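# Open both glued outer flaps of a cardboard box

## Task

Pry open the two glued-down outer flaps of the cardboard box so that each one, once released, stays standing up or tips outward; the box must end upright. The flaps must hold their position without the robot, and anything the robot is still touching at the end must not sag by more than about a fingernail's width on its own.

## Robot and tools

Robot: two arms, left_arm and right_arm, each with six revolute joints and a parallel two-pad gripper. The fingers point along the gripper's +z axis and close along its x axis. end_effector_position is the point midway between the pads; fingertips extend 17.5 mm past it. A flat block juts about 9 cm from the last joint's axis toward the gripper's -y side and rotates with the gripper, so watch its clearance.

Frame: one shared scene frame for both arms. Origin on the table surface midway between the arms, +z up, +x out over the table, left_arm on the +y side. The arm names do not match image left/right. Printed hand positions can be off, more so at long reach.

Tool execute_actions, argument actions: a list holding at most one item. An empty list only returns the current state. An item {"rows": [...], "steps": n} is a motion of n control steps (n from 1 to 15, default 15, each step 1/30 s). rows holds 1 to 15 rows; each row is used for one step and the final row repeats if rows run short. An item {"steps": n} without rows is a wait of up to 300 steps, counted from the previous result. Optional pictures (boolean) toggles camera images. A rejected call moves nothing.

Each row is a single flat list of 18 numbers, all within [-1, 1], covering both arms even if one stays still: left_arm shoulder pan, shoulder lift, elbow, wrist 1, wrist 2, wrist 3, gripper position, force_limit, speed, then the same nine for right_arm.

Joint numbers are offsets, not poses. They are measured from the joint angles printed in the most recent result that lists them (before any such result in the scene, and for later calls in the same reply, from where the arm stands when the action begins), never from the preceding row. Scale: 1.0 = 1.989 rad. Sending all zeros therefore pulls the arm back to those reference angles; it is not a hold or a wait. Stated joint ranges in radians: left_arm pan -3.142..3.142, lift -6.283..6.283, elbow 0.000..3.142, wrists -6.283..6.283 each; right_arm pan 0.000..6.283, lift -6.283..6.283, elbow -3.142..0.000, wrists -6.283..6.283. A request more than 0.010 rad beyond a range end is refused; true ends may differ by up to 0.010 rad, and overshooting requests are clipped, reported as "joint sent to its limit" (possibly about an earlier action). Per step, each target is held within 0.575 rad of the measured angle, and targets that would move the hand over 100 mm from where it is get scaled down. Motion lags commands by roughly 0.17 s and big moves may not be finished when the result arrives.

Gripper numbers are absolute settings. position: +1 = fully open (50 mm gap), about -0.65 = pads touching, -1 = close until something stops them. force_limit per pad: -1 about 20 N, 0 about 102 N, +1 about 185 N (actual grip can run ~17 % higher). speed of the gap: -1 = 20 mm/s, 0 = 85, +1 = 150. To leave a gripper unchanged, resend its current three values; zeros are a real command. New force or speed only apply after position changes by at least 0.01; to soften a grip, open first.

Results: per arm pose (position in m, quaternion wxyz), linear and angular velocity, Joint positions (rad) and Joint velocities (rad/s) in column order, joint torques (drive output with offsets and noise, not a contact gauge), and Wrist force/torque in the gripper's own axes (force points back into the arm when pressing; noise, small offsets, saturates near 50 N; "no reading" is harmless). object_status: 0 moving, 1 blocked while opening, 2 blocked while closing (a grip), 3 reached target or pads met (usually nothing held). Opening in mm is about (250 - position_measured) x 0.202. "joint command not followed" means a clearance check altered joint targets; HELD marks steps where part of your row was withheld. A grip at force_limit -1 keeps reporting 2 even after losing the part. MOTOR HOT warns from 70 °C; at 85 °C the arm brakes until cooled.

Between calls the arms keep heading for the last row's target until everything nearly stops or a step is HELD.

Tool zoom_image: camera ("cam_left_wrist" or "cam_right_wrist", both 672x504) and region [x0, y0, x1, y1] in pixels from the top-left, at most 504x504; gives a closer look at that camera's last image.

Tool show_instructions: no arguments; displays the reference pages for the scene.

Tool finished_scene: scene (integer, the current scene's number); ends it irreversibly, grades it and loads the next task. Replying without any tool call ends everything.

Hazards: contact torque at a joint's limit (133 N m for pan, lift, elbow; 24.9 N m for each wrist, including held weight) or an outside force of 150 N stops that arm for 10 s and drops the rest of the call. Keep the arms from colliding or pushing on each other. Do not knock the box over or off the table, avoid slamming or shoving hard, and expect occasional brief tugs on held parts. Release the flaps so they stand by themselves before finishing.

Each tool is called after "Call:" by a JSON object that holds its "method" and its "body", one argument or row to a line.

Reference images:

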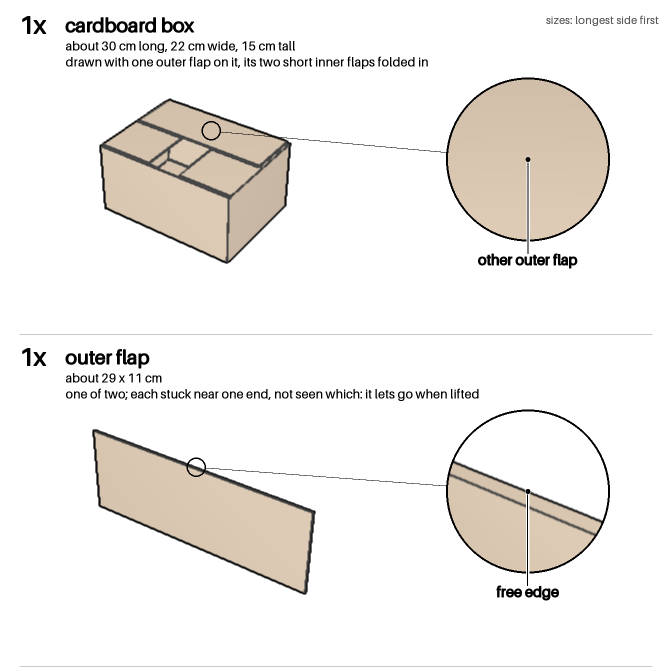

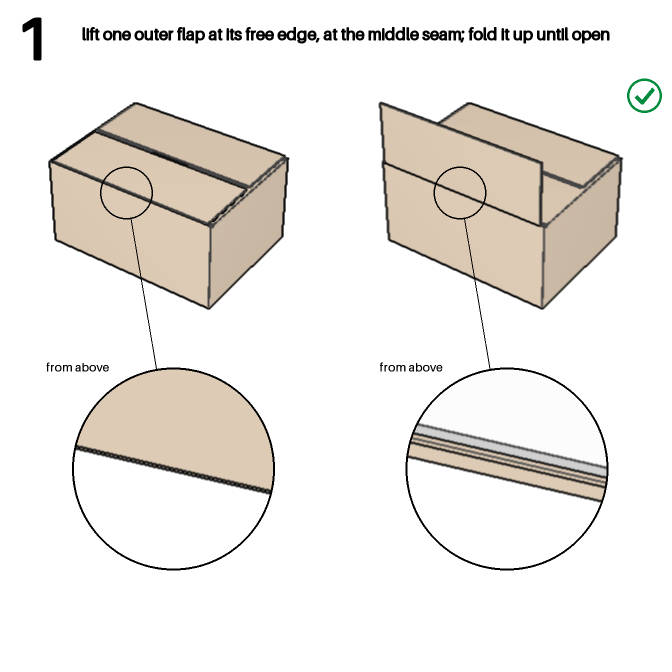

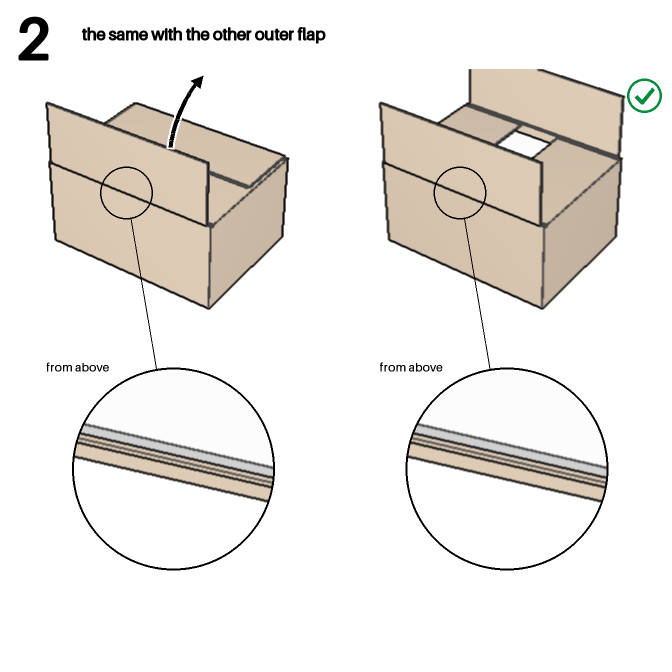

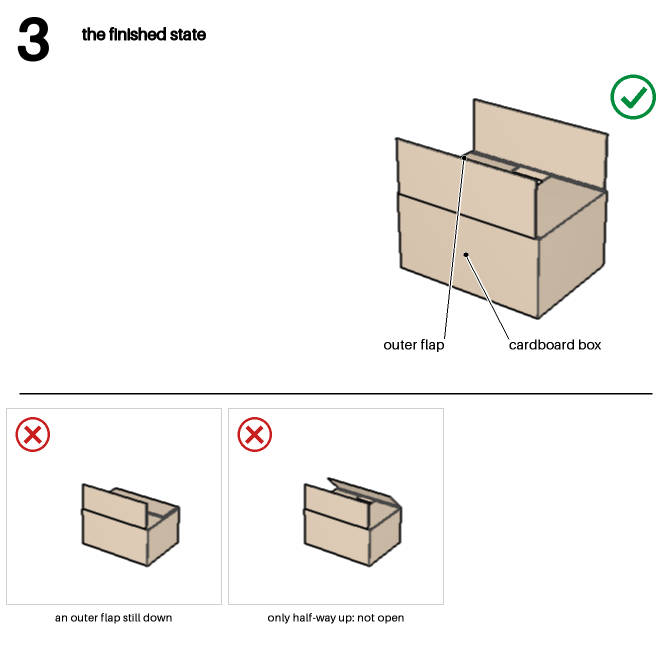

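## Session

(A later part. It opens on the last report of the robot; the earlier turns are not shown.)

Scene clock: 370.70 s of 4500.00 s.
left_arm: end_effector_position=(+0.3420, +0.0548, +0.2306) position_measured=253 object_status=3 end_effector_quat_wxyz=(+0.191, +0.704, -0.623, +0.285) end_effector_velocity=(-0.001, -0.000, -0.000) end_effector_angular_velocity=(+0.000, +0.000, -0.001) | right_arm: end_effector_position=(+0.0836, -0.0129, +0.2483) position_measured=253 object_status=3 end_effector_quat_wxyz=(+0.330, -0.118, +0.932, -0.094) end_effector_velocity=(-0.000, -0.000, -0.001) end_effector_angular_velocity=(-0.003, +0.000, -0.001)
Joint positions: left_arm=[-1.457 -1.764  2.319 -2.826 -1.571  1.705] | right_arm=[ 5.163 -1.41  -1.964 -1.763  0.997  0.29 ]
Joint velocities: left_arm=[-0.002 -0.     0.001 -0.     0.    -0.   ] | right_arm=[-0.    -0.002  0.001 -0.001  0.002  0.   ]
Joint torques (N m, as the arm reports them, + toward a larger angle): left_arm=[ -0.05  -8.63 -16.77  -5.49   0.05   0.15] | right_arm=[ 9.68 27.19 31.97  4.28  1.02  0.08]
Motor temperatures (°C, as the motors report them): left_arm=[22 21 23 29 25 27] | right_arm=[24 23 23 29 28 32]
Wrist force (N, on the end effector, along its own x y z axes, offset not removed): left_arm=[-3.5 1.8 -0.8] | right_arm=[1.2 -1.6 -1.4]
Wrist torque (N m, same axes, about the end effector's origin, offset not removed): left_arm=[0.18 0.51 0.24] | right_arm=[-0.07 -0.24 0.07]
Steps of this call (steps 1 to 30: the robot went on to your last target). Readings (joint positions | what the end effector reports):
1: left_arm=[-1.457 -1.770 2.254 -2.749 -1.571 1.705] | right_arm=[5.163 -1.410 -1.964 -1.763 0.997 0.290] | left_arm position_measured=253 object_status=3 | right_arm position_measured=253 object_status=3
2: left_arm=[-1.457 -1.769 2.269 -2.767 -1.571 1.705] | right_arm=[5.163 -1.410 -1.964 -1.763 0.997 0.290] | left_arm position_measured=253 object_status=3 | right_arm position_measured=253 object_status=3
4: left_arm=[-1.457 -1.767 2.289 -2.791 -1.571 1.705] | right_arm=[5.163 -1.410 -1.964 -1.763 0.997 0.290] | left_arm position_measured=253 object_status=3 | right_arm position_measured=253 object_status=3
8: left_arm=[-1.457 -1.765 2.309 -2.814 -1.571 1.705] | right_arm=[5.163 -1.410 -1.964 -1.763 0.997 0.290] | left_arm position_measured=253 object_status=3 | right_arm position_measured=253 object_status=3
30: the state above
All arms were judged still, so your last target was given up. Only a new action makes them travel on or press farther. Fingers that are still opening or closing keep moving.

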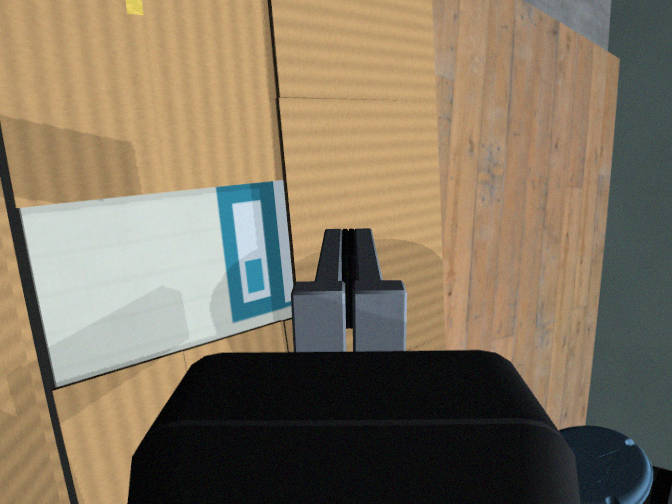

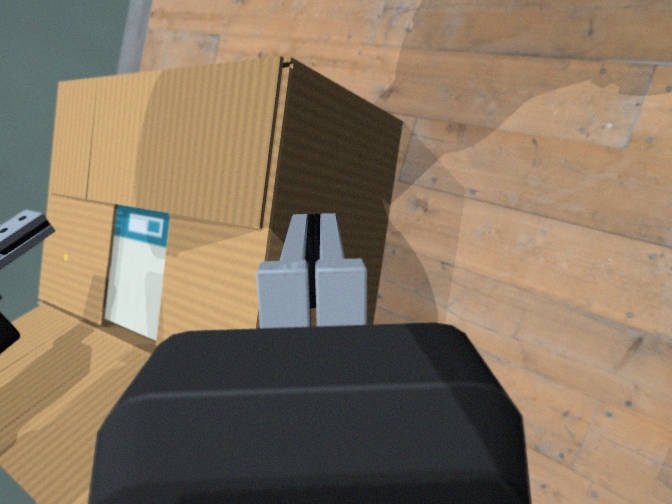

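To pre-pose: q2 +.113, q3 +.0865, q4 −.1995.

Call:
{"method": "execute_actions", "body": {
  "actions": [
    {"rows":[[0,0.0568,0.0435,-0.1003,0,0,-1,0,0,0,0,0,0,0,0,-1,0,0]]}
  ],
  "pictures": false
}}

Call:
{"method": "execute_actions", "body": {
  "actions": [
    {"steps":15}
  ]
}}

Scene clock: 379.73 s of 4500.00 s.
left_arm: end_effector_position=(+0.3420, +0.0549, +0.1769) position_measured=253 object_status=3 end_effector_quat_wxyz=(+0.190, +0.704, -0.623, +0.284) end_effector_velocity=(-0.000, -0.000, -0.014) end_effector_angular_velocity=(-0.008, -0.003, -0.002) | right_arm: end_effector_position=(+0.0836, -0.0129, +0.2483) position_measured=253 object_status=3 end_effector_quat_wxyz=(+0.330, -0.118, +0.932, -0.094) end_effector_velocity=(-0.000, +0.000, -0.000) end_effector_angular_velocity=(-0.000, +0.000, -0.001)
Joint positions: left_arm=[-1.457 -1.655  2.403 -3.017 -1.571  1.705] | right_arm=[ 5.163 -1.41  -1.964 -1.763  0.997  0.29 ]
Joint velocities: left_arm=[-0.001  0.034  0.025 -0.068 -0.     0.002] | right_arm=[ 0.    -0.001  0.001 -0.     0.001  0.001]
Joint torques (N m, as the arm reports them, + toward a larger angle): left_arm=[ -0.27 -12.49 -16.05  -5.43   0.06   0.25] | right_arm=[ 8.33 25.84 34.34  3.78  1.13  0.1 ]
Motor temperatures (°C, as the motors report them): left_arm=[22 21 23 29 25 27] | right_arm=[24 23 23 29 28 32]
Wrist force (N, on the end effector, along its own x y z axes, offset not removed): left_arm=[0.1 -5.2 4.3] | right_arm=[-0.1 -2.8 -1.9]
Wrist torque (N m, same axes, about the end effector's origin, offset not removed): left_arm=[-0.58 -0.02 0.26] | right_arm=[-0.50 -0.02 -0.11]
Steps of this call (steps 1 to 90: nothing new was sent; then 5.53 s passed at rest; steps 91 to 105: all 15 steps of this action). Readings (joint positions | what the end effector reports):
91: left_arm=[-1.457 -1.764 2.319 -2.826 -1.571 1.705] | right_arm=[5.163 -1.410 -1.964 -1.763 0.997 0.290] | left_arm position_measured=253 object_status=3 | right_arm position_measured=253 object_status=3
92: left_arm=[-1.457 -1.761 2.323 -2.830 -1.571 1.705] | right_arm=[5.163 -1.410 -1.964 -1.763 0.997 0.290] | left_arm position_measured=253 object_status=3 | right_arm position_measured=253 object_status=3
94: left_arm=[-1.457 -1.728 2.350 -2.874 -1.571 1.705] | right_arm=[5.163 -1.410 -1.964 -1.763 0.997 0.290] | left_arm position_measured=253 object_status=3 | right_arm position_measured=253 object_status=3
98: left_arm=[-1.457 -1.678 2.386 -2.971 -1.571 1.705] | right_arm=[5.163 -1.410 -1.964 -1.763 0.997 0.290] | left_arm position_measured=253 object_status=3 | right_arm position_measured=253 object_status=3
105: the state above

Scene clock: 380.23 s of 4500.00 s.
left_arm: end_effector_position=(+0.3420, +0.0549, +0.1752) position_measured=253 object_status=3 end_effector_quat_wxyz=(+0.191, +0.704, -0.623, +0.285) end_effector_velocity=(+0.000, +0.001, -0.001) end_effector_angular_velocity=(+0.002, +0.000, +0.002) | right_arm: end_effector_position=(+0.0836, -0.0129, +0.2483) position_measured=253 object_status=3 end_effector_quat_wxyz=(+0.330, -0.118, +0.932, -0.094) end_effector_velocity=(+0.000, -0.000, -0.001) end_effector_angular_velocity=(-0.003, -0.000, -0.000)
Joint positions: left_arm=[-1.457 -1.651  2.406 -3.026 -1.571  1.705] | right_arm=[ 5.163 -1.41  -1.964 -1.763  0.997  0.29 ]
Joint velocities: left_arm=[ 0.001  0.001  0.003 -0.002  0.    -0.   ] | right_arm=[-0.    -0.001 -0.002  0.     0.001 -0.001]
Joint torques (N m, as the arm reports them, + toward a larger angle): left_arm=[  0.12 -11.11 -14.03  -5.71   0.02   0.16] | right_arm=[ 8.03 26.65 32.59  3.71  1.05  0.06]
Motor temperatures (°C, as the motors report them): left_arm=[22 21 23 29 25 27] | right_arm=[24 23 23 29 28 32]
Wrist force (N, on the end effector, along its own x y z axes, offset not removed): left_arm=[-1.0 0.3 7.2] | right_arm=[0.1 1.4 -2.2]
Wrist torque (N m, same axes, about the end effector's origin, offset not removed): left_arm=[0.47 0.06 -0.05] | right_arm=[0.25 -0.01 -0.01]
Steps of this call (steps 1 to 15: the robot went on to your last target). Readings (joint positions | what the end effector reports):
1: left_arm=[-1.457 -1.654 2.403 -3.019 -1.571 1.705] | right_arm=[5.163 -1.410 -1.964 -1.763 0.997 0.290] | left_arm position_measured=253 object_status=3 | right_arm position_measured=253 object_status=3
2: left_arm=[-1.457 -1.653 2.404 -3.021 -1.571 1.705] | right_arm=[5.163 -1.410 -1.964 -1.763 0.997 0.290] | left_arm position_measured=253 object_status=3 | right_arm position_measured=253 object_status=3
4: left_arm=[-1.457 -1.652 2.405 -3.023 -1.571 1.705] | right_arm=[5.163 -1.410 -1.964 -1.763 0.997 0.290] | left_arm position_measured=253 object_status=3 | right_arm position_measured=253 object_status=3
8: left_arm=[-1.457 -1.651 2.406 -3.025 -1.571 1.705] | right_arm=[5.163 -1.410 -1.964 -1.763 0.997 0.290] | left_arm position_measured=253 object_status=3 | right_arm position_measured=253 object_status=3
15: the state above
All arms were judged still, so your last target was given up. Only a new action makes them travel on or press farther. Fingers that are still opening or closing keep moving.

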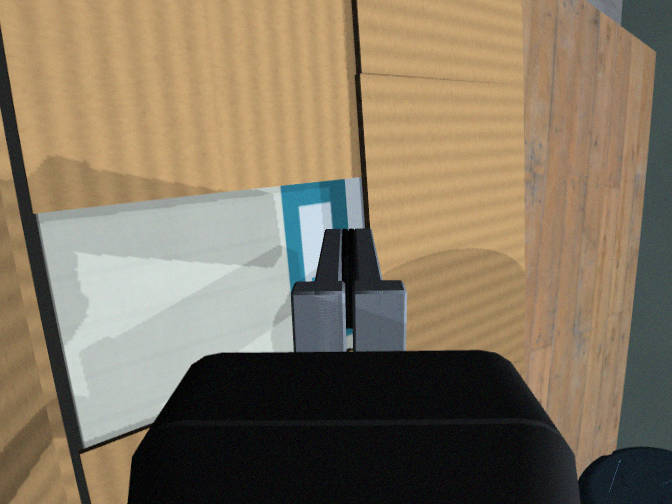

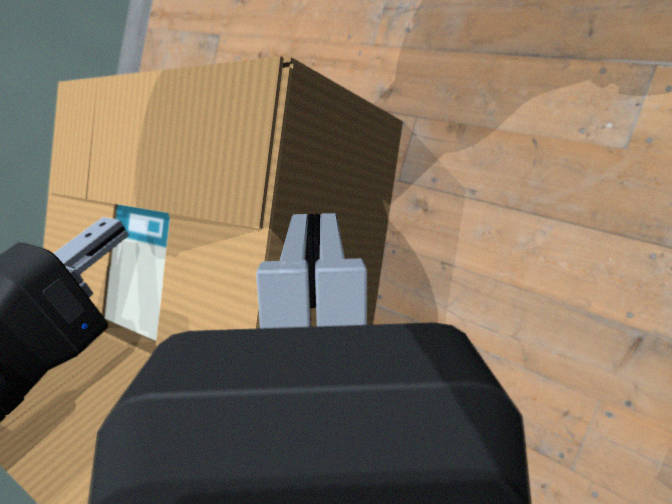

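Call:
{"method": "execute_actions", "body": {
  "actions": [
    {"rows":[[0,0.0097,0.0056,-0.0152,0,0,-1,0,0,0,0,0,0,0,0,-1,0,0],[0,0.0097,0.0056,-0.0152,0,0,-1,0,0,0,0,0,0,0,0,-1,0,0],[0,0.0097,0.0056,-0.0152,0,0,-1,0,0,0,0,0,0,0,0,-1,0,0],[0,0.0097,0.0056,-0.0152,0,0,-1,0,0,0,0,0,0,0,0,-1,0,0],[0,0.0097,0.0056,-0.0152,0,0,-1,0,0,0,0,0,0,0,0,-1,0,0],[0,0.0097,0.0056,-0.0152,0,0,-1,0,0,0,0,0,0,0,0,-1,0,0],[0,0.02,0.0045,-0.0244,0,0,-1,0,0,0,0,0,0,0,0,-1,0,0],[0,0.02,0.0045,-0.0244,0,0,-1,0,0,0,0,0,0,0,0,-1,0,0],[0,0.02,0.0045,-0.0244,0,0,-1,0,0,0,0,0,0,0,0,-1,0,0],[0,0.0302,0.0034,-0.0335,0,0,-1,0,0,0,0,0,0,0,0,-1,0,0]]}
  ],
  "pictures": false
}}

Call:
{"method": "execute_actions", "body": {
  "actions": [
    {"steps":12}
  ]
}}

Scene clock: 394.43 s of 4500.00 s.
left_arm: end_effector_position=(+0.3432, +0.0500, +0.1606) position_measured=253 object_status=3 end_effector_quat_wxyz=(+0.191, +0.704, -0.623, +0.285) end_effector_velocity=(+0.004, -0.014, -0.020) end_effector_angular_velocity=(-0.001, -0.000, +0.000) | right_arm: end_effector_position=(+0.0836, -0.0129, +0.2483) position_measured=253 object_status=3 end_effector_quat_wxyz=(+0.330, -0.118, +0.932, -0.094) end_effector_velocity=(-0.000, +0.000, -0.000) end_effector_angular_velocity=(+0.000, +0.000, -0.000)
Joint positions: left_arm=[-1.457 -1.602  2.414 -3.082 -1.571  1.705] | right_arm=[ 5.163 -1.41  -1.964 -1.763  0.997  0.29 ]
Joint velocities: left_arm=[ 0.001  0.087 -0.008 -0.08   0.     0.   ] | right_arm=[ 0.    -0.001  0.     0.001  0.     0.001]
Joint torques (N m, as the arm reports them, + toward a larger angle): left_arm=[ -0.05 -13.73 -26.98  -5.38   0.11   0.21] | right_arm=[ 8.14 25.84 31.91  4.    1.15 -0.06]
Motor temperatures (°C, as the motors report them): left_arm=[22 21 23 29 25 27] | right_arm=[24 23 23 29 28 32]
Wrist force (N, on the end effector, along its own x y z axes, offset not removed): left_arm=[0.2 -1.6 4.1] | right_arm=[-2.2 -1.4 -1.1]
Wrist torque (N m, same axes, about the end effector's origin, offset not removed): left_arm=[-0.04 0.07 0.06] | right_arm=[-0.10 0.33 -0.09]
Steps of this call (steps 1 to 90: nothing new was sent; then 10.70 s passed at rest; steps 91 to 105: all 15 steps of this action). Readings (joint positions | what the end effector reports):
91: left_arm=[-1.457 -1.651 2.406 -3.026 -1.571 1.705] | right_arm=[5.163 -1.410 -1.964 -1.763 0.997 0.290] | left_arm position_measured=253 object_status=3 | right_arm position_measured=253 object_status=3
92: left_arm=[-1.457 -1.649 2.407 -3.028 -1.571 1.705] | right_arm=[5.163 -1.410 -1.964 -1.763 0.997 0.290] | left_arm position_measured=253 object_status=3 | right_arm position_measured=253 object_status=3
94: left_arm=[-1.457 -1.643 2.411 -3.038 -1.571 1.705] | right_arm=[5.163 -1.410 -1.964 -1.763 0.997 0.290] | left_arm position_measured=253 object_status=3 | right_arm position_measured=253 object_status=3
98: left_arm=[-1.457 -1.634 2.414 -3.051 -1.571 1.705] | right_arm=[5.163 -1.410 -1.964 -1.763 0.997 0.290] | left_arm position_measured=253 object_status=3 | right_arm position_measured=253 object_status=3
105: the state above

Scene clock: 394.83 s of 4500.00 s.
left_arm: end_effector_position=(+0.3437, +0.0483, +0.1581) position_measured=253 object_status=3 end_effector_quat_wxyz=(+0.191, +0.704, -0.623, +0.285) end_effector_velocity=(+0.000, -0.001, -0.000) end_effector_angular_velocity=(-0.001, -0.001, -0.000) | right_arm: end_effector_position=(+0.0836, -0.0129, +0.2483) position_measured=253 object_status=3 end_effector_quat_wxyz=(+0.330, -0.118, +0.932, -0.094) end_effector_velocity=(-0.000, -0.000, -0.001) end_effector_angular_velocity=(-0.000, -0.000, -0.001)
Joint positions: left_arm=[-1.457 -1.591  2.413 -3.092 -1.571  1.705] | right_arm=[ 5.163 -1.41  -1.964 -1.763  0.997  0.29 ]
Joint velocities: left_arm=[ 0.     0.004 -0.001 -0.003  0.     0.   ] | right_arm=[ 0.    -0.001 -0.001  0.001  0.001  0.001]
Joint torques (N m, as the arm reports them, + toward a larger angle): left_arm=[  0.11 -11.65 -24.61  -5.2    0.06   0.18] | right_arm=[ 7.68 26.8  32.93  3.8   1.06 -0.1 ]
Motor temperatures (°C, as the motors report them): left_arm=[22 21 23 29 25 27] | right_arm=[24 23 23 29 28 32]
Wrist force (N, on the end effector, along its own x y z axes, offset not removed): left_arm=[0.9 -2.8 3.1] | right_arm=[-3.5 -2.7 0.9]
Wrist torque (N m, same axes, about the end effector's origin, offset not removed): left_arm=[-0.14 -0.20 -0.08] | right_arm=[-0.42 0.61 0.10]
Steps of this call (steps 1 to 12: the robot went on to your last target). Readings (joint positions | what the end effector reports):
1: left_arm=[-1.457 -1.599 2.413 -3.084 -1.571 1.705] | right_arm=[5.163 -1.410 -1.964 -1.763 0.997 0.290] | left_arm position_measured=253 object_status=3 | right_arm position_measured=253 object_status=3
2: left_arm=[-1.457 -1.597 2.413 -3.086 -1.571 1.705] | right_arm=[5.163 -1.410 -1.964 -1.763 0.997 0.290] | left_arm position_measured=253 object_status=3 | right_arm position_measured=253 object_status=3
4: left_arm=[-1.457 -1.595 2.413 -3.089 -1.571 1.705] | right_arm=[5.163 -1.410 -1.964 -1.763 0.997 0.290] | left_arm position_measured=253 object_status=3 | right_arm position_measured=253 object_status=3
8: left_arm=[-1.457 -1.592 2.413 -3.091 -1.571 1.705] | right_arm=[5.163 -1.410 -1.964 -1.763 0.997 0.290] | left_arm position_measured=253 object_status=3 | right_arm position_measured=253 object_status=3
12: the state above

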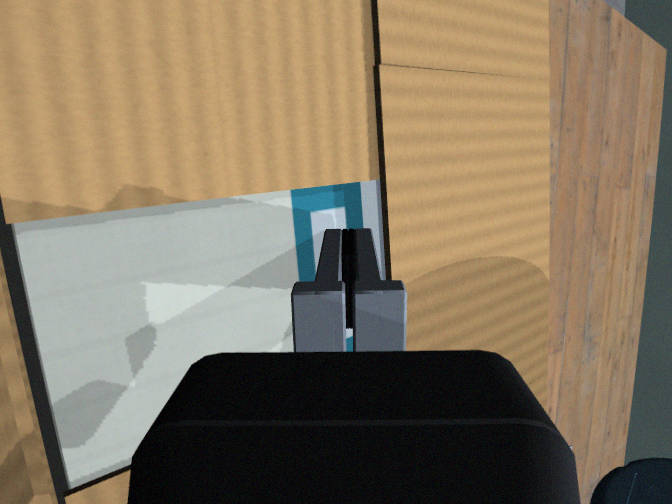

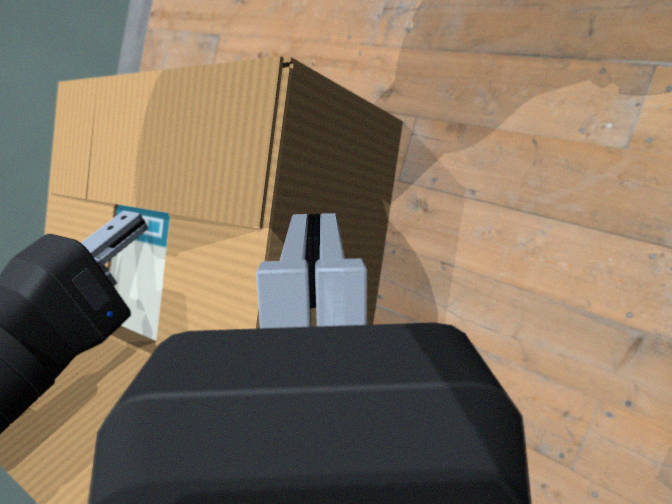

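Another 18 mm along d.

Call:
{"method": "execute_actions", "body": {
  "actions": [
    {"rows":[[0,0.0158,-0.0017,-0.0141,0,0,-1,0,0,0,0,0,0,0,0,-1,0,0],[0,0.0158,-0.0017,-0.0141,0,0,-1,0,0,0,0,0,0,0,0,-1,0,0],[0,0.0158,-0.0017,-0.0141,0,0,-1,0,0,0,0,0,0,0,0,-1,0,0],[0,0.0158,-0.0017,-0.0141,0,0,-1,0,0,0,0,0,0,0,0,-1,0,0],[0,0.0158,-0.0017,-0.0141,0,0,-1,0,0,0,0,0,0,0,0,-1,0,0],[0,0.0158,-0.0017,-0.0141,0,0,-1,0,0,0,0,0,0,0,0,-1,0,0],[0,0.0316,-0.0034,-0.0282,0,0,-1,0,0,0,0,0,0,0,0,-1,0,0]]}
  ],
  "pictures": false
}}

Call:
{"method": "execute_actions", "body": {
  "actions": [
    {"steps":10}
  ]
}}

Scene clock: 420.40 s of 4500.00 s.
left_arm: end_effector_position=(+0.3457, +0.0405, +0.1522) position_measured=253 object_status=3 end_effector_quat_wxyz=(+0.193, +0.702, -0.621, +0.288) end_effector_velocity=(-0.000, -0.000, +0.000) end_effector_angular_velocity=(-0.000, +0.000, -0.001) | right_arm: end_effector_position=(+0.0836, -0.0129, +0.2483) position_measured=253 object_status=3 end_effector_quat_wxyz=(+0.330, -0.118, +0.932, -0.094) end_effector_velocity=(+0.000, -0.001, -0.000) end_effector_angular_velocity=(+0.001, +0.000, -0.002)
Joint positions: left_arm=[-1.457 -1.554  2.407 -3.133 -1.571  1.705] | right_arm=[ 5.163 -1.41  -1.964 -1.763  0.997  0.29 ]
Joint velocities: left_arm=[-0.001 -0.    -0.    -0.    -0.    -0.   ] | right_arm=[-0.     0.001 -0.001 -0.     0.001  0.002]
Joint torques (N m, as the arm reports them, + toward a larger angle): left_arm=[-1.05 12.2   2.65 10.85 -0.12  0.18] | right_arm=[ 7.56 26.8  31.95  3.89  0.92  0.04]
Motor temperatures (°C, as the motors report them): left_arm=[22 21 23 29 25 27] | right_arm=[24 23 23 29 28 32]
Wrist force (N, on the end effector, along its own x y z axes, offset not removed): left_arm=[31.5 -6.9 -50.0] | right_arm=[-0.9 -1.1 -0.7]
Wrist torque (N m, same axes, about the end effector's origin, offset not removed): left_arm=[0.24 -0.13 0.07] | right_arm=[-0.21 0.14 -0.09]
TORQUE FAULT: the external load on joint 4 (wrist 1) of the left arm reached its load limit, and that arm stopped for 10 seconds. A torque fault stops only its own arm. That arm's remaining commands of this call were not run. That arm holds where it stopped, with its grip as last carried out, and accepts commands again: back off and push less far. That arm stops again, at the same cost, whenever a joint's load reaches its limit.
The stop of the left arm began at step 101 of this call (marked STOPPED below). From that step on that arm followed nothing that you had sent. 5 of its steps, steps kept back included, did not run and will not run. Nothing is kept back now, and the robot has no last target.
Steps of this call (steps 1 to 30: the robot went on to your last target; steps 31 to 90: nothing new was sent; then 12.20 s passed at rest; steps 91 to 105: all 15 steps of this action; steps 106 to 401: the stop continued). Readings (joint positions | what the end effector reports):
91: left_arm=[-1.457 -1.591 2.413 -3.092 -1.571 1.705] | right_arm=[5.163 -1.410 -1.964 -1.763 0.997 0.290] | left_arm position_measured=253 object_status=3 | right_arm position_measured=253 object_status=3
92: left_arm=[-1.457 -1.589 2.412 -3.094 -1.571 1.705] | right_arm=[5.163 -1.410 -1.964 -1.763 0.997 0.290] | left_arm position_measured=253 object_status=3 | right_arm position_measured=253 object_status=3
94: left_arm=[-1.457 -1.579 2.411 -3.104 -1.571 1.705] | right_arm=[5.163 -1.410 -1.964 -1.763 0.997 0.290] | left_arm position_measured=253 object_status=3 | right_arm position_measured=253 object_status=3
98: left_arm=[-1.457 -1.565 2.409 -3.117 -1.571 1.705] | right_arm=[5.163 -1.410 -1.964 -1.763 0.997 0.290] | left_arm position_measured=253 object_status=3 | right_arm position_measured=253 object_status=3
101: left_arm=[-1.457 -1.553 2.407 -3.132 -1.571 1.705] | right_arm=[5.163 -1.410 -1.964 -1.763 0.997 0.290] | left_arm position_measured=253 object_status=3 | right_arm position_measured=253 object_status=3 STOPPED (the left arm)
401: the state above

Scene clock: 420.43 s of 4500.00 s.
left_arm: end_effector_position=(+0.3458, +0.0403, +0.1527) position_measured=253 object_status=3 end_effector_quat_wxyz=(+0.194, +0.702, -0.621, +0.289) end_effector_velocity=(+0.001, -0.002, +0.007) end_effector_angular_velocity=(-0.017, -0.004, -0.000) | right_arm: end_effector_position=(+0.0836, -0.0129, +0.2483) position_measured=253 object_status=3 end_effector_quat_wxyz=(+0.330, -0.118, +0.932, -0.094) end_effector_velocity=(-0.000, +0.000, +0.000) end_effector_angular_velocity=(+0.001, +0.002, -0.000)
Joint positions: left_arm=[-1.457 -1.554  2.406 -3.134 -1.571  1.705] | right_arm=[ 5.163 -1.41  -1.964 -1.763  0.997  0.29 ]
Joint velocities: left_arm=[ 0.    -0.007 -0.003 -0.008 -0.     0.   ] | right_arm=[-0.    -0.     0.001  0.001  0.001 -0.   ]
Joint torques (N m, as the arm reports them, + toward a larger angle): left_arm=[-0.46 10.04 -0.77  8.2   0.21  0.18] | right_arm=[ 6.95 25.89 32.38  3.73  0.81 -0.21]
Motor temperatures (°C, as the motors report them): left_arm=[22 21 23 29 25 27] | right_arm=[24 23 23 29 28 32]
Wrist force (N, on the end effector, along its own x y z axes, offset not removed): left_arm=[28.2 -5.3 -50.0] | right_arm=[0.7 -1.1 -1.8]
Wrist torque (N m, same axes, about the end effector's origin, offset not removed): left_arm=[0.25 0.04 0.16] | right_arm=[-0.27 -0.17 0.00]
A stop began in an earlier call of the same reply, so what this call sent did not run. Send another action.
Steps of this call (step 1: nothing new was sent). Readings (joint positions | what the end effector reports):
1: the state above

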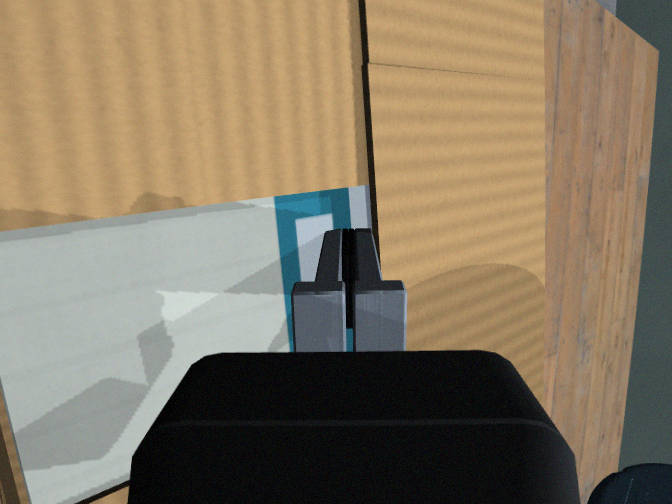

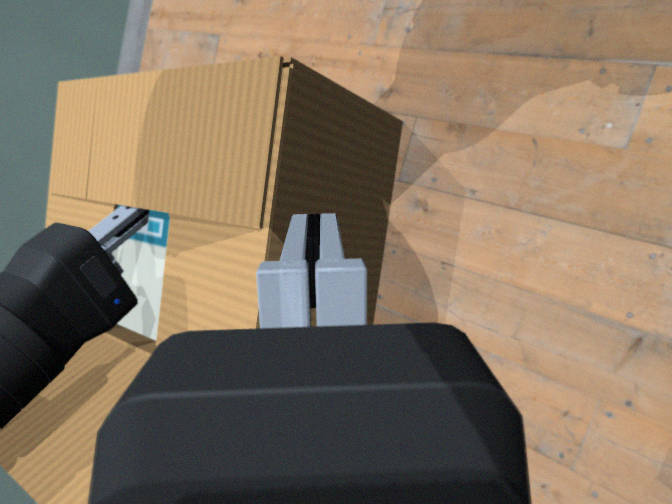

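Call:
{"method": "execute_actions", "body": {
  "actions": [
    {"rows":[[0,-0.0036,-0.0021,0.0057,0,0,-1,0,0,0,0,0,0,0,0,-1,0,0],[0,-0.0036,-0.0021,0.0057,0,0,-1,0,0,0,0,0,0,0,0,-1,0,0],[0,-0.0036,-0.0021,0.0057,0,0,-1,0,0,0,0,0,0,0,0,-1,0,0],[0,0.0028,-0.0077,0.0049,0,0,-1,0,0,0,0,0,0,0,0,-1,0,0],[0,0.0028,-0.0077,0.0049,0,0,-1,0,0,0,0,0,0,0,0,-1,0,0],[0,0.0028,-0.0077,0.0049,0,0,-1,0,0,0,0,0,0,0,0,-1,0,0],[0,0.0028,-0.0077,0.0049,0,0,-1,0,0,0,0,0,0,0,0,-1,0,0],[0,0.0028,-0.0077,0.0049,0,0,-1,0,0,0,0,0,0,0,0,-1,0,0],[0,0.0028,-0.0077,0.0049,0,0,-1,0,0,0,0,0,0,0,0,-1,0,0],[0,-0.0043,-0.0146,0.0189,0,0,-1,0,0,0,0,0,0,0,0,-1,0,0],[0,-0.0043,-0.0146,0.0189,0,0,-1,0,0,0,0,0,0,0,0,-1,0,0],[0,-0.0043,-0.0146,0.0189,0,0,-1,0,0,0,0,0,0,0,0,-1,0,0],[0,-0.0114,-0.0215,0.0329,0,0,-1,0,0,0,0,0,0,0,0,-1,0,0]]}
  ],
  "pictures": false
}}

Call:
{"method": "execute_actions", "body": {
  "actions": [
    {"steps":15}
  ]
}}

Scene clock: 436.70 s of 4500.00 s.
left_arm: end_effector_position=(+0.3475, +0.0339, +0.1614) position_measured=253 object_status=3 end_effector_quat_wxyz=(+0.193, +0.702, -0.621, +0.289) end_effector_velocity=(+0.006, -0.020, +0.064) end_effector_angular_velocity=(-0.010, -0.003, +0.001) | right_arm: end_effector_position=(+0.0836, -0.0129, +0.2483) position_measured=253 object_status=3 end_effector_quat_wxyz=(+0.330, -0.118, +0.932, -0.094) end_effector_velocity=(-0.000, +0.001, +0.000) end_effector_angular_velocity=(+0.001, -0.001, +0.000)
Joint positions: left_arm=[-1.457 -1.561  2.38  -3.099 -1.571  1.705] | right_arm=[ 5.163 -1.41  -1.964 -1.763  0.997  0.29 ]
Joint velocities: left_arm=[ 0.001 -0.108 -0.119  0.217  0.     0.   ] | right_arm=[ 0.    -0.001  0.001 -0.    -0.001  0.001]
Joint torques (N m, as the arm reports them, + toward a larger angle): left_arm=[ -0.57 -30.22 -27.21  -3.18   0.05   0.13] | right_arm=[ 8.1  27.19 31.76  4.11  1.1   0.11]
Motor temperatures (°C, as the motors report them): left_arm=[22 22 23 29 25 27] | right_arm=[24 23 23 29 28 32]
Wrist force (N, on the end effector, along its own x y z axes, offset not removed): left_arm=[-4.1 -4.7 -1.2] | right_arm=[2.1 -1.4 1.1]
Wrist torque (N m, same axes, about the end effector's origin, offset not removed): left_arm=[-0.70 -0.11 0.11] | right_arm=[-0.08 -0.27 -0.17]
Steps of this call (steps 1 to 90: nothing new was sent; then 12.77 s passed at rest; steps 91 to 105: all 15 steps of this action). Readings (joint positions | what the end effector reports):
91: left_arm=[-1.457 -1.554 2.407 -3.133 -1.571 1.705] | right_arm=[5.163 -1.410 -1.964 -1.763 0.997 0.290] | left_arm position_measured=253 object_status=3 | right_arm position_measured=253 object_status=3
92: left_arm=[-1.457 -1.554 2.406 -3.132 -1.571 1.705] | right_arm=[5.163 -1.410 -1.964 -1.763 0.997 0.290] | left_arm position_measured=253 object_status=3 | right_arm position_measured=253 object_status=3
94: left_arm=[-1.457 -1.556 2.405 -3.128 -1.571 1.705] | right_arm=[5.163 -1.410 -1.964 -1.763 0.997 0.290] | left_arm position_measured=253 object_status=3 | right_arm position_measured=253 object_status=3
98: left_arm=[-1.457 -1.553 2.397 -3.125 -1.571 1.705] | right_arm=[5.163 -1.410 -1.964 -1.763 0.997 0.290] | left_arm position_measured=253 object_status=3 | right_arm position_measured=253 object_status=3
105: the state above

Scene clock: 437.20 s of 4500.00 s.
left_arm: end_effector_position=(+0.3481, +0.0315, +0.1701) position_measured=253 object_status=3 end_effector_quat_wxyz=(+0.194, +0.702, -0.621, +0.289) end_effector_velocity=(-0.000, +0.000, +0.001) end_effector_angular_velocity=(+0.002, +0.000, -0.001) | right_arm: end_effector_position=(+0.0836, -0.0129, +0.2483) position_measured=253 object_status=3 end_effector_quat_wxyz=(+0.330, -0.118, +0.932, -0.094) end_effector_velocity=(+0.000, +0.000, +0.000) end_effector_angular_velocity=(+0.000, -0.000, +0.001)
Joint positions: left_arm=[-1.457 -1.576  2.364 -3.069 -1.571  1.705] | right_arm=[ 5.163 -1.41  -1.964 -1.763  0.997  0.29 ]
Joint velocities: left_arm=[-0.001 -0.003 -0.001  0.005  0.     0.   ] | right_arm=[ 0.    -0.     0.     0.    -0.001 -0.   ]
Joint torques (N m, as the arm reports them, + toward a larger angle): left_arm=[ -1.05 -30.08 -30.65  -4.15   0.13   0.16] | right_arm=[ 8.12 26.1  32.48  4.05  1.06  0.08]
Motor temperatures (°C, as the motors report them): left_arm=[22 22 23 29 25 27] | right_arm=[24 23 23 29 28 32]
Wrist force (N, on the end effector, along its own x y z axes, offset not removed): left_arm=[-8.9 -4.0 4.2] | right_arm=[0.4 -0.3 0.3]
Wrist torque (N m, same axes, about the end effector's origin, offset not removed): left_arm=[-1.00 0.39 0.31] | right_arm=[0.06 -0.13 -0.05]
Steps of this call (steps 1 to 15: the robot went on to your last target). Readings (joint positions | what the end effector reports):
1: left_arm=[-1.457 -1.565 2.376 -3.092 -1.571 1.705] | right_arm=[5.163 -1.410 -1.964 -1.763 0.997 0.290] | left_arm position_measured=253 object_status=3 | right_arm position_measured=253 object_status=3
2: left_arm=[-1.457 -1.567 2.373 -3.087 -1.571 1.705] | right_arm=[5.163 -1.410 -1.964 -1.763 0.997 0.290] | left_arm position_measured=253 object_status=3 | right_arm position_measured=253 object_status=3
4: left_arm=[-1.457 -1.571 2.369 -3.079 -1.571 1.705] | right_arm=[5.163 -1.410 -1.964 -1.763 0.997 0.290] | left_arm position_measured=253 object_status=3 | right_arm position_measured=253 object_status=3
8: left_arm=[-1.457 -1.575 2.366 -3.072 -1.571 1.705] | right_arm=[5.163 -1.410 -1.964 -1.763 0.997 0.290] | left_arm position_measured=253 object_status=3 | right_arm position_measured=253 object_status=3
15: the state above

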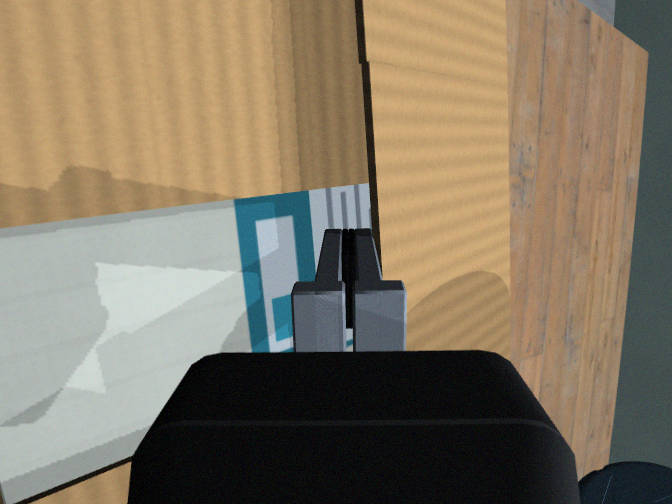

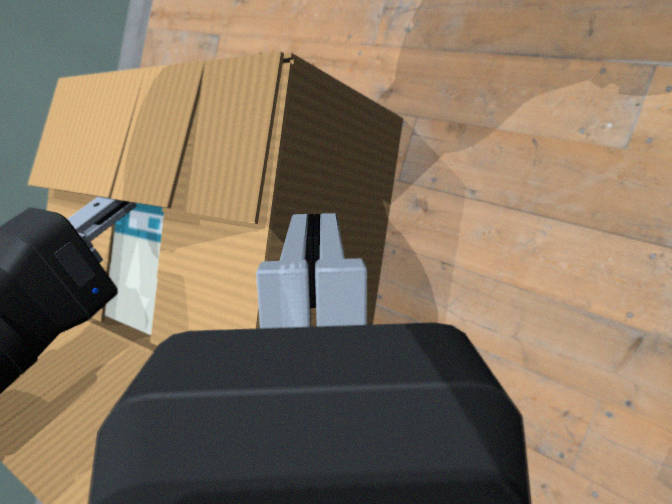

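Call:
{"method": "execute_actions", "body": {
  "actions": [
    {"rows":[[0,-0.0055,-0.0069,0.0124,0,0,-1,0,0,0,0,0,0,0,0,-1,0,0],[0,-0.0055,-0.0069,0.0124,0,0,-1,0,0,0,0,0,0,0,0,-1,0,0],[0,-0.0055,-0.0069,0.0124,0,0,-1,0,0,0,0,0,0,0,0,-1,0,0],[0,-0.011,-0.0138,0.0248,0,0,-1,0,0,0,0,0,0,0,0,-1,0,0],[0,-0.011,-0.0138,0.0248,0,0,-1,0,0,0,0,0,0,0,0,-1,0,0],[0,-0.011,-0.0138,0.0248,0,0,-1,0,0,0,0,0,0,0,0,-1,0,0],[0,-0.0164,-0.0207,0.0372,0,0,-1,0,0,0,0,0,0,0,0,-1,0,0]]}
  ],
  "pictures": false
}}

Call:
{"method": "execute_actions", "body": {
  "actions": [
    {"steps":12}
  ]
}}

Scene clock: 449.47 s of 4500.00 s.
left_arm: end_effector_position=(+0.3495, +0.0262, +0.1891) position_measured=253 object_status=3 end_effector_quat_wxyz=(+0.194, +0.702, -0.621, +0.289) end_effector_velocity=(+0.002, -0.003, +0.015) end_effector_angular_velocity=(+0.000, -0.000, +0.003) | right_arm: end_effector_position=(+0.0836, -0.0129, +0.2483) position_measured=253 object_status=3 end_effector_quat_wxyz=(+0.330, -0.118, +0.932, -0.094) end_effector_velocity=(+0.000, -0.000, +0.000) end_effector_angular_velocity=(-0.000, -0.000, +0.000)
Joint positions: left_arm=[-1.457 -1.606  2.326 -3.002 -1.571  1.705] | right_arm=[ 5.163 -1.41  -1.964 -1.763  0.997  0.29 ]
Joint velocities: left_arm=[ 0.003 -0.022 -0.029  0.052  0.     0.   ] | right_arm=[ 0.     0.001 -0.    -0.001 -0.    -0.   ]
Joint torques (N m, as the arm reports them, + toward a larger angle): left_arm=[ -0.84 -29.83 -30.71  -3.97   0.12   0.14] | right_arm=[ 7.17 26.   32.74  3.91  0.97  0.18]
Motor temperatures (°C, as the motors report them): left_arm=[22 22 23 29 25 27] | right_arm=[24 23 23 29 28 32]
Wrist force (N, on the end effector, along its own x y z axes, offset not removed): left_arm=[-10.0 -1.2 1.9] | right_arm=[-1.8 1.6 -1.1]
Wrist torque (N m, same axes, about the end effector's origin, offset not removed): left_arm=[-0.33 0.97 0.19] | right_arm=[0.26 0.37 0.01]
Steps of this call (steps 1 to 15: the robot went on to your last target; steps 16 to 90: nothing new was sent; then 8.77 s passed at rest; steps 91 to 105: all 15 steps of this action). Readings (joint positions | what the end effector reports):
91: left_arm=[-1.457 -1.577 2.364 -3.068 -1.571 1.705] | right_arm=[5.163 -1.410 -1.964 -1.763 0.997 0.290] | left_arm position_measured=253 object_status=3 | right_arm position_measured=253 object_status=3
92: left_arm=[-1.457 -1.578 2.363 -3.066 -1.571 1.705] | right_arm=[5.163 -1.410 -1.964 -1.763 0.997 0.290] | left_arm position_measured=253 object_status=3 | right_arm position_measured=253 object_status=3
94: left_arm=[-1.457 -1.581 2.358 -3.058 -1.571 1.705] | right_arm=[5.163 -1.410 -1.964 -1.763 0.997 0.290] | left_arm position_measured=253 object_status=3 | right_arm position_measured=253 object_status=3
98: left_arm=[-1.457 -1.592 2.344 -3.034 -1.571 1.705] | right_arm=[5.163 -1.410 -1.964 -1.763 0.997 0.290] | left_arm position_measured=253 object_status=3 | right_arm position_measured=253 object_status=3
105: the state above

Scene clock: 449.87 s of 4500.00 s.
left_arm: end_effector_position=(+0.3496, +0.0259, +0.1908) position_measured=253 object_status=3 end_effector_quat_wxyz=(+0.193, +0.702, -0.621, +0.289) end_effector_velocity=(-0.000, -0.000, +0.001) end_effector_angular_velocity=(-0.000, -0.000, -0.001) | right_arm: end_effector_position=(+0.0836, -0.0129, +0.2483) position_measured=253 object_status=3 end_effector_quat_wxyz=(+0.330, -0.118, +0.932, -0.094) end_effector_velocity=(+0.000, -0.000, -0.000) end_effector_angular_velocity=(-0.000, -0.001, -0.000)
Joint positions: left_arm=[-1.457 -1.609  2.323 -2.995 -1.571  1.705] | right_arm=[ 5.163 -1.41  -1.964 -1.763  0.997  0.29 ]
Joint velocities: left_arm=[-0.    -0.001 -0.001  0.002 -0.     0.   ] | right_arm=[-0.     0.    -0.002  0.    -0.001  0.001]
Joint torques (N m, as the arm reports them, + toward a larger angle): left_arm=[ -0.65 -30.1  -30.49  -4.08   0.11   0.15] | right_arm=[ 8.05 26.38 33.56  4.09  1.01  0.25]
Motor temperatures (°C, as the motors report them): left_arm=[22 22 23 29 25 27] | right_arm=[24 23 23 29 28 32]
Wrist force (N, on the end effector, along its own x y z axes, offset not removed): left_arm=[-7.4 -3.0 7.0] | right_arm=[0.1 -0.6 -0.6]
Wrist torque (N m, same axes, about the end effector's origin, offset not removed): left_arm=[-0.52 0.00 0.18] | right_arm=[-0.02 -0.05 -0.14]
Steps of this call (steps 1 to 12: the robot went on to your last target). Readings (joint positions | what the end effector reports):
1: left_arm=[-1.457 -1.607 2.326 -3.000 -1.571 1.705] | right_arm=[5.163 -1.410 -1.964 -1.763 0.997 0.290] | left_arm position_measured=253 object_status=3 | right_arm position_measured=253 object_status=3
2: left_arm=[-1.457 -1.607 2.325 -2.999 -1.571 1.705] | right_arm=[5.163 -1.410 -1.964 -1.763 0.997 0.290] | left_arm position_measured=253 object_status=3 | right_arm position_measured=253 object_status=3
4: left_arm=[-1.457 -1.608 2.324 -2.997 -1.571 1.705] | right_arm=[5.163 -1.410 -1.964 -1.763 0.997 0.290] | left_arm position_measured=253 object_status=3 | right_arm position_measured=253 object_status=3
8: left_arm=[-1.457 -1.609 2.323 -2.996 -1.571 1.705] | right_arm=[5.163 -1.410 -1.964 -1.763 0.997 0.290] | left_arm position_measured=253 object_status=3 | right_arm position_measured=253 object_status=3
12: the state above

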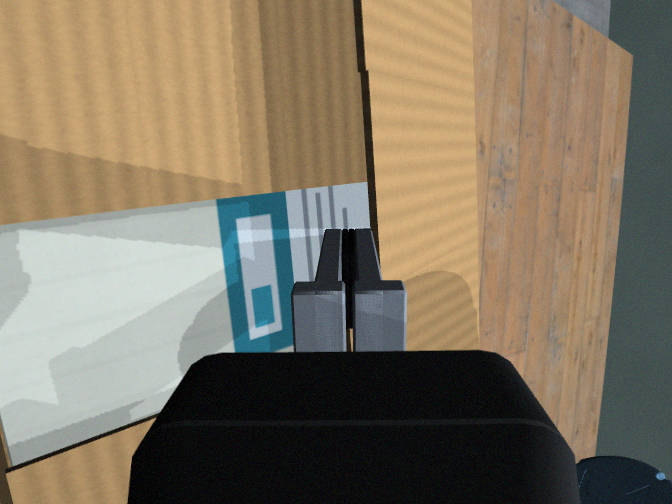

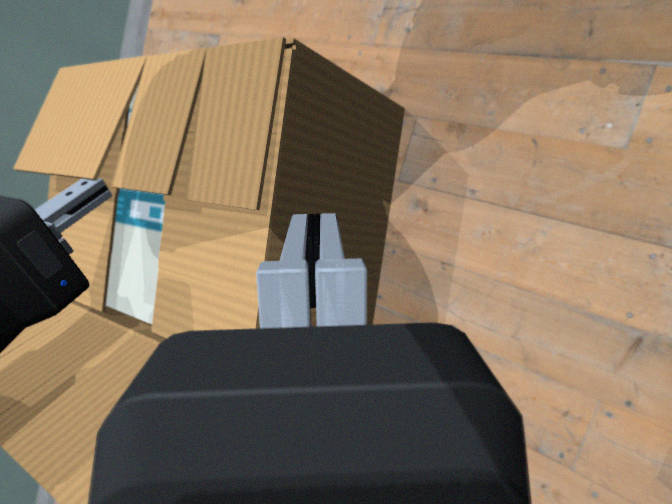

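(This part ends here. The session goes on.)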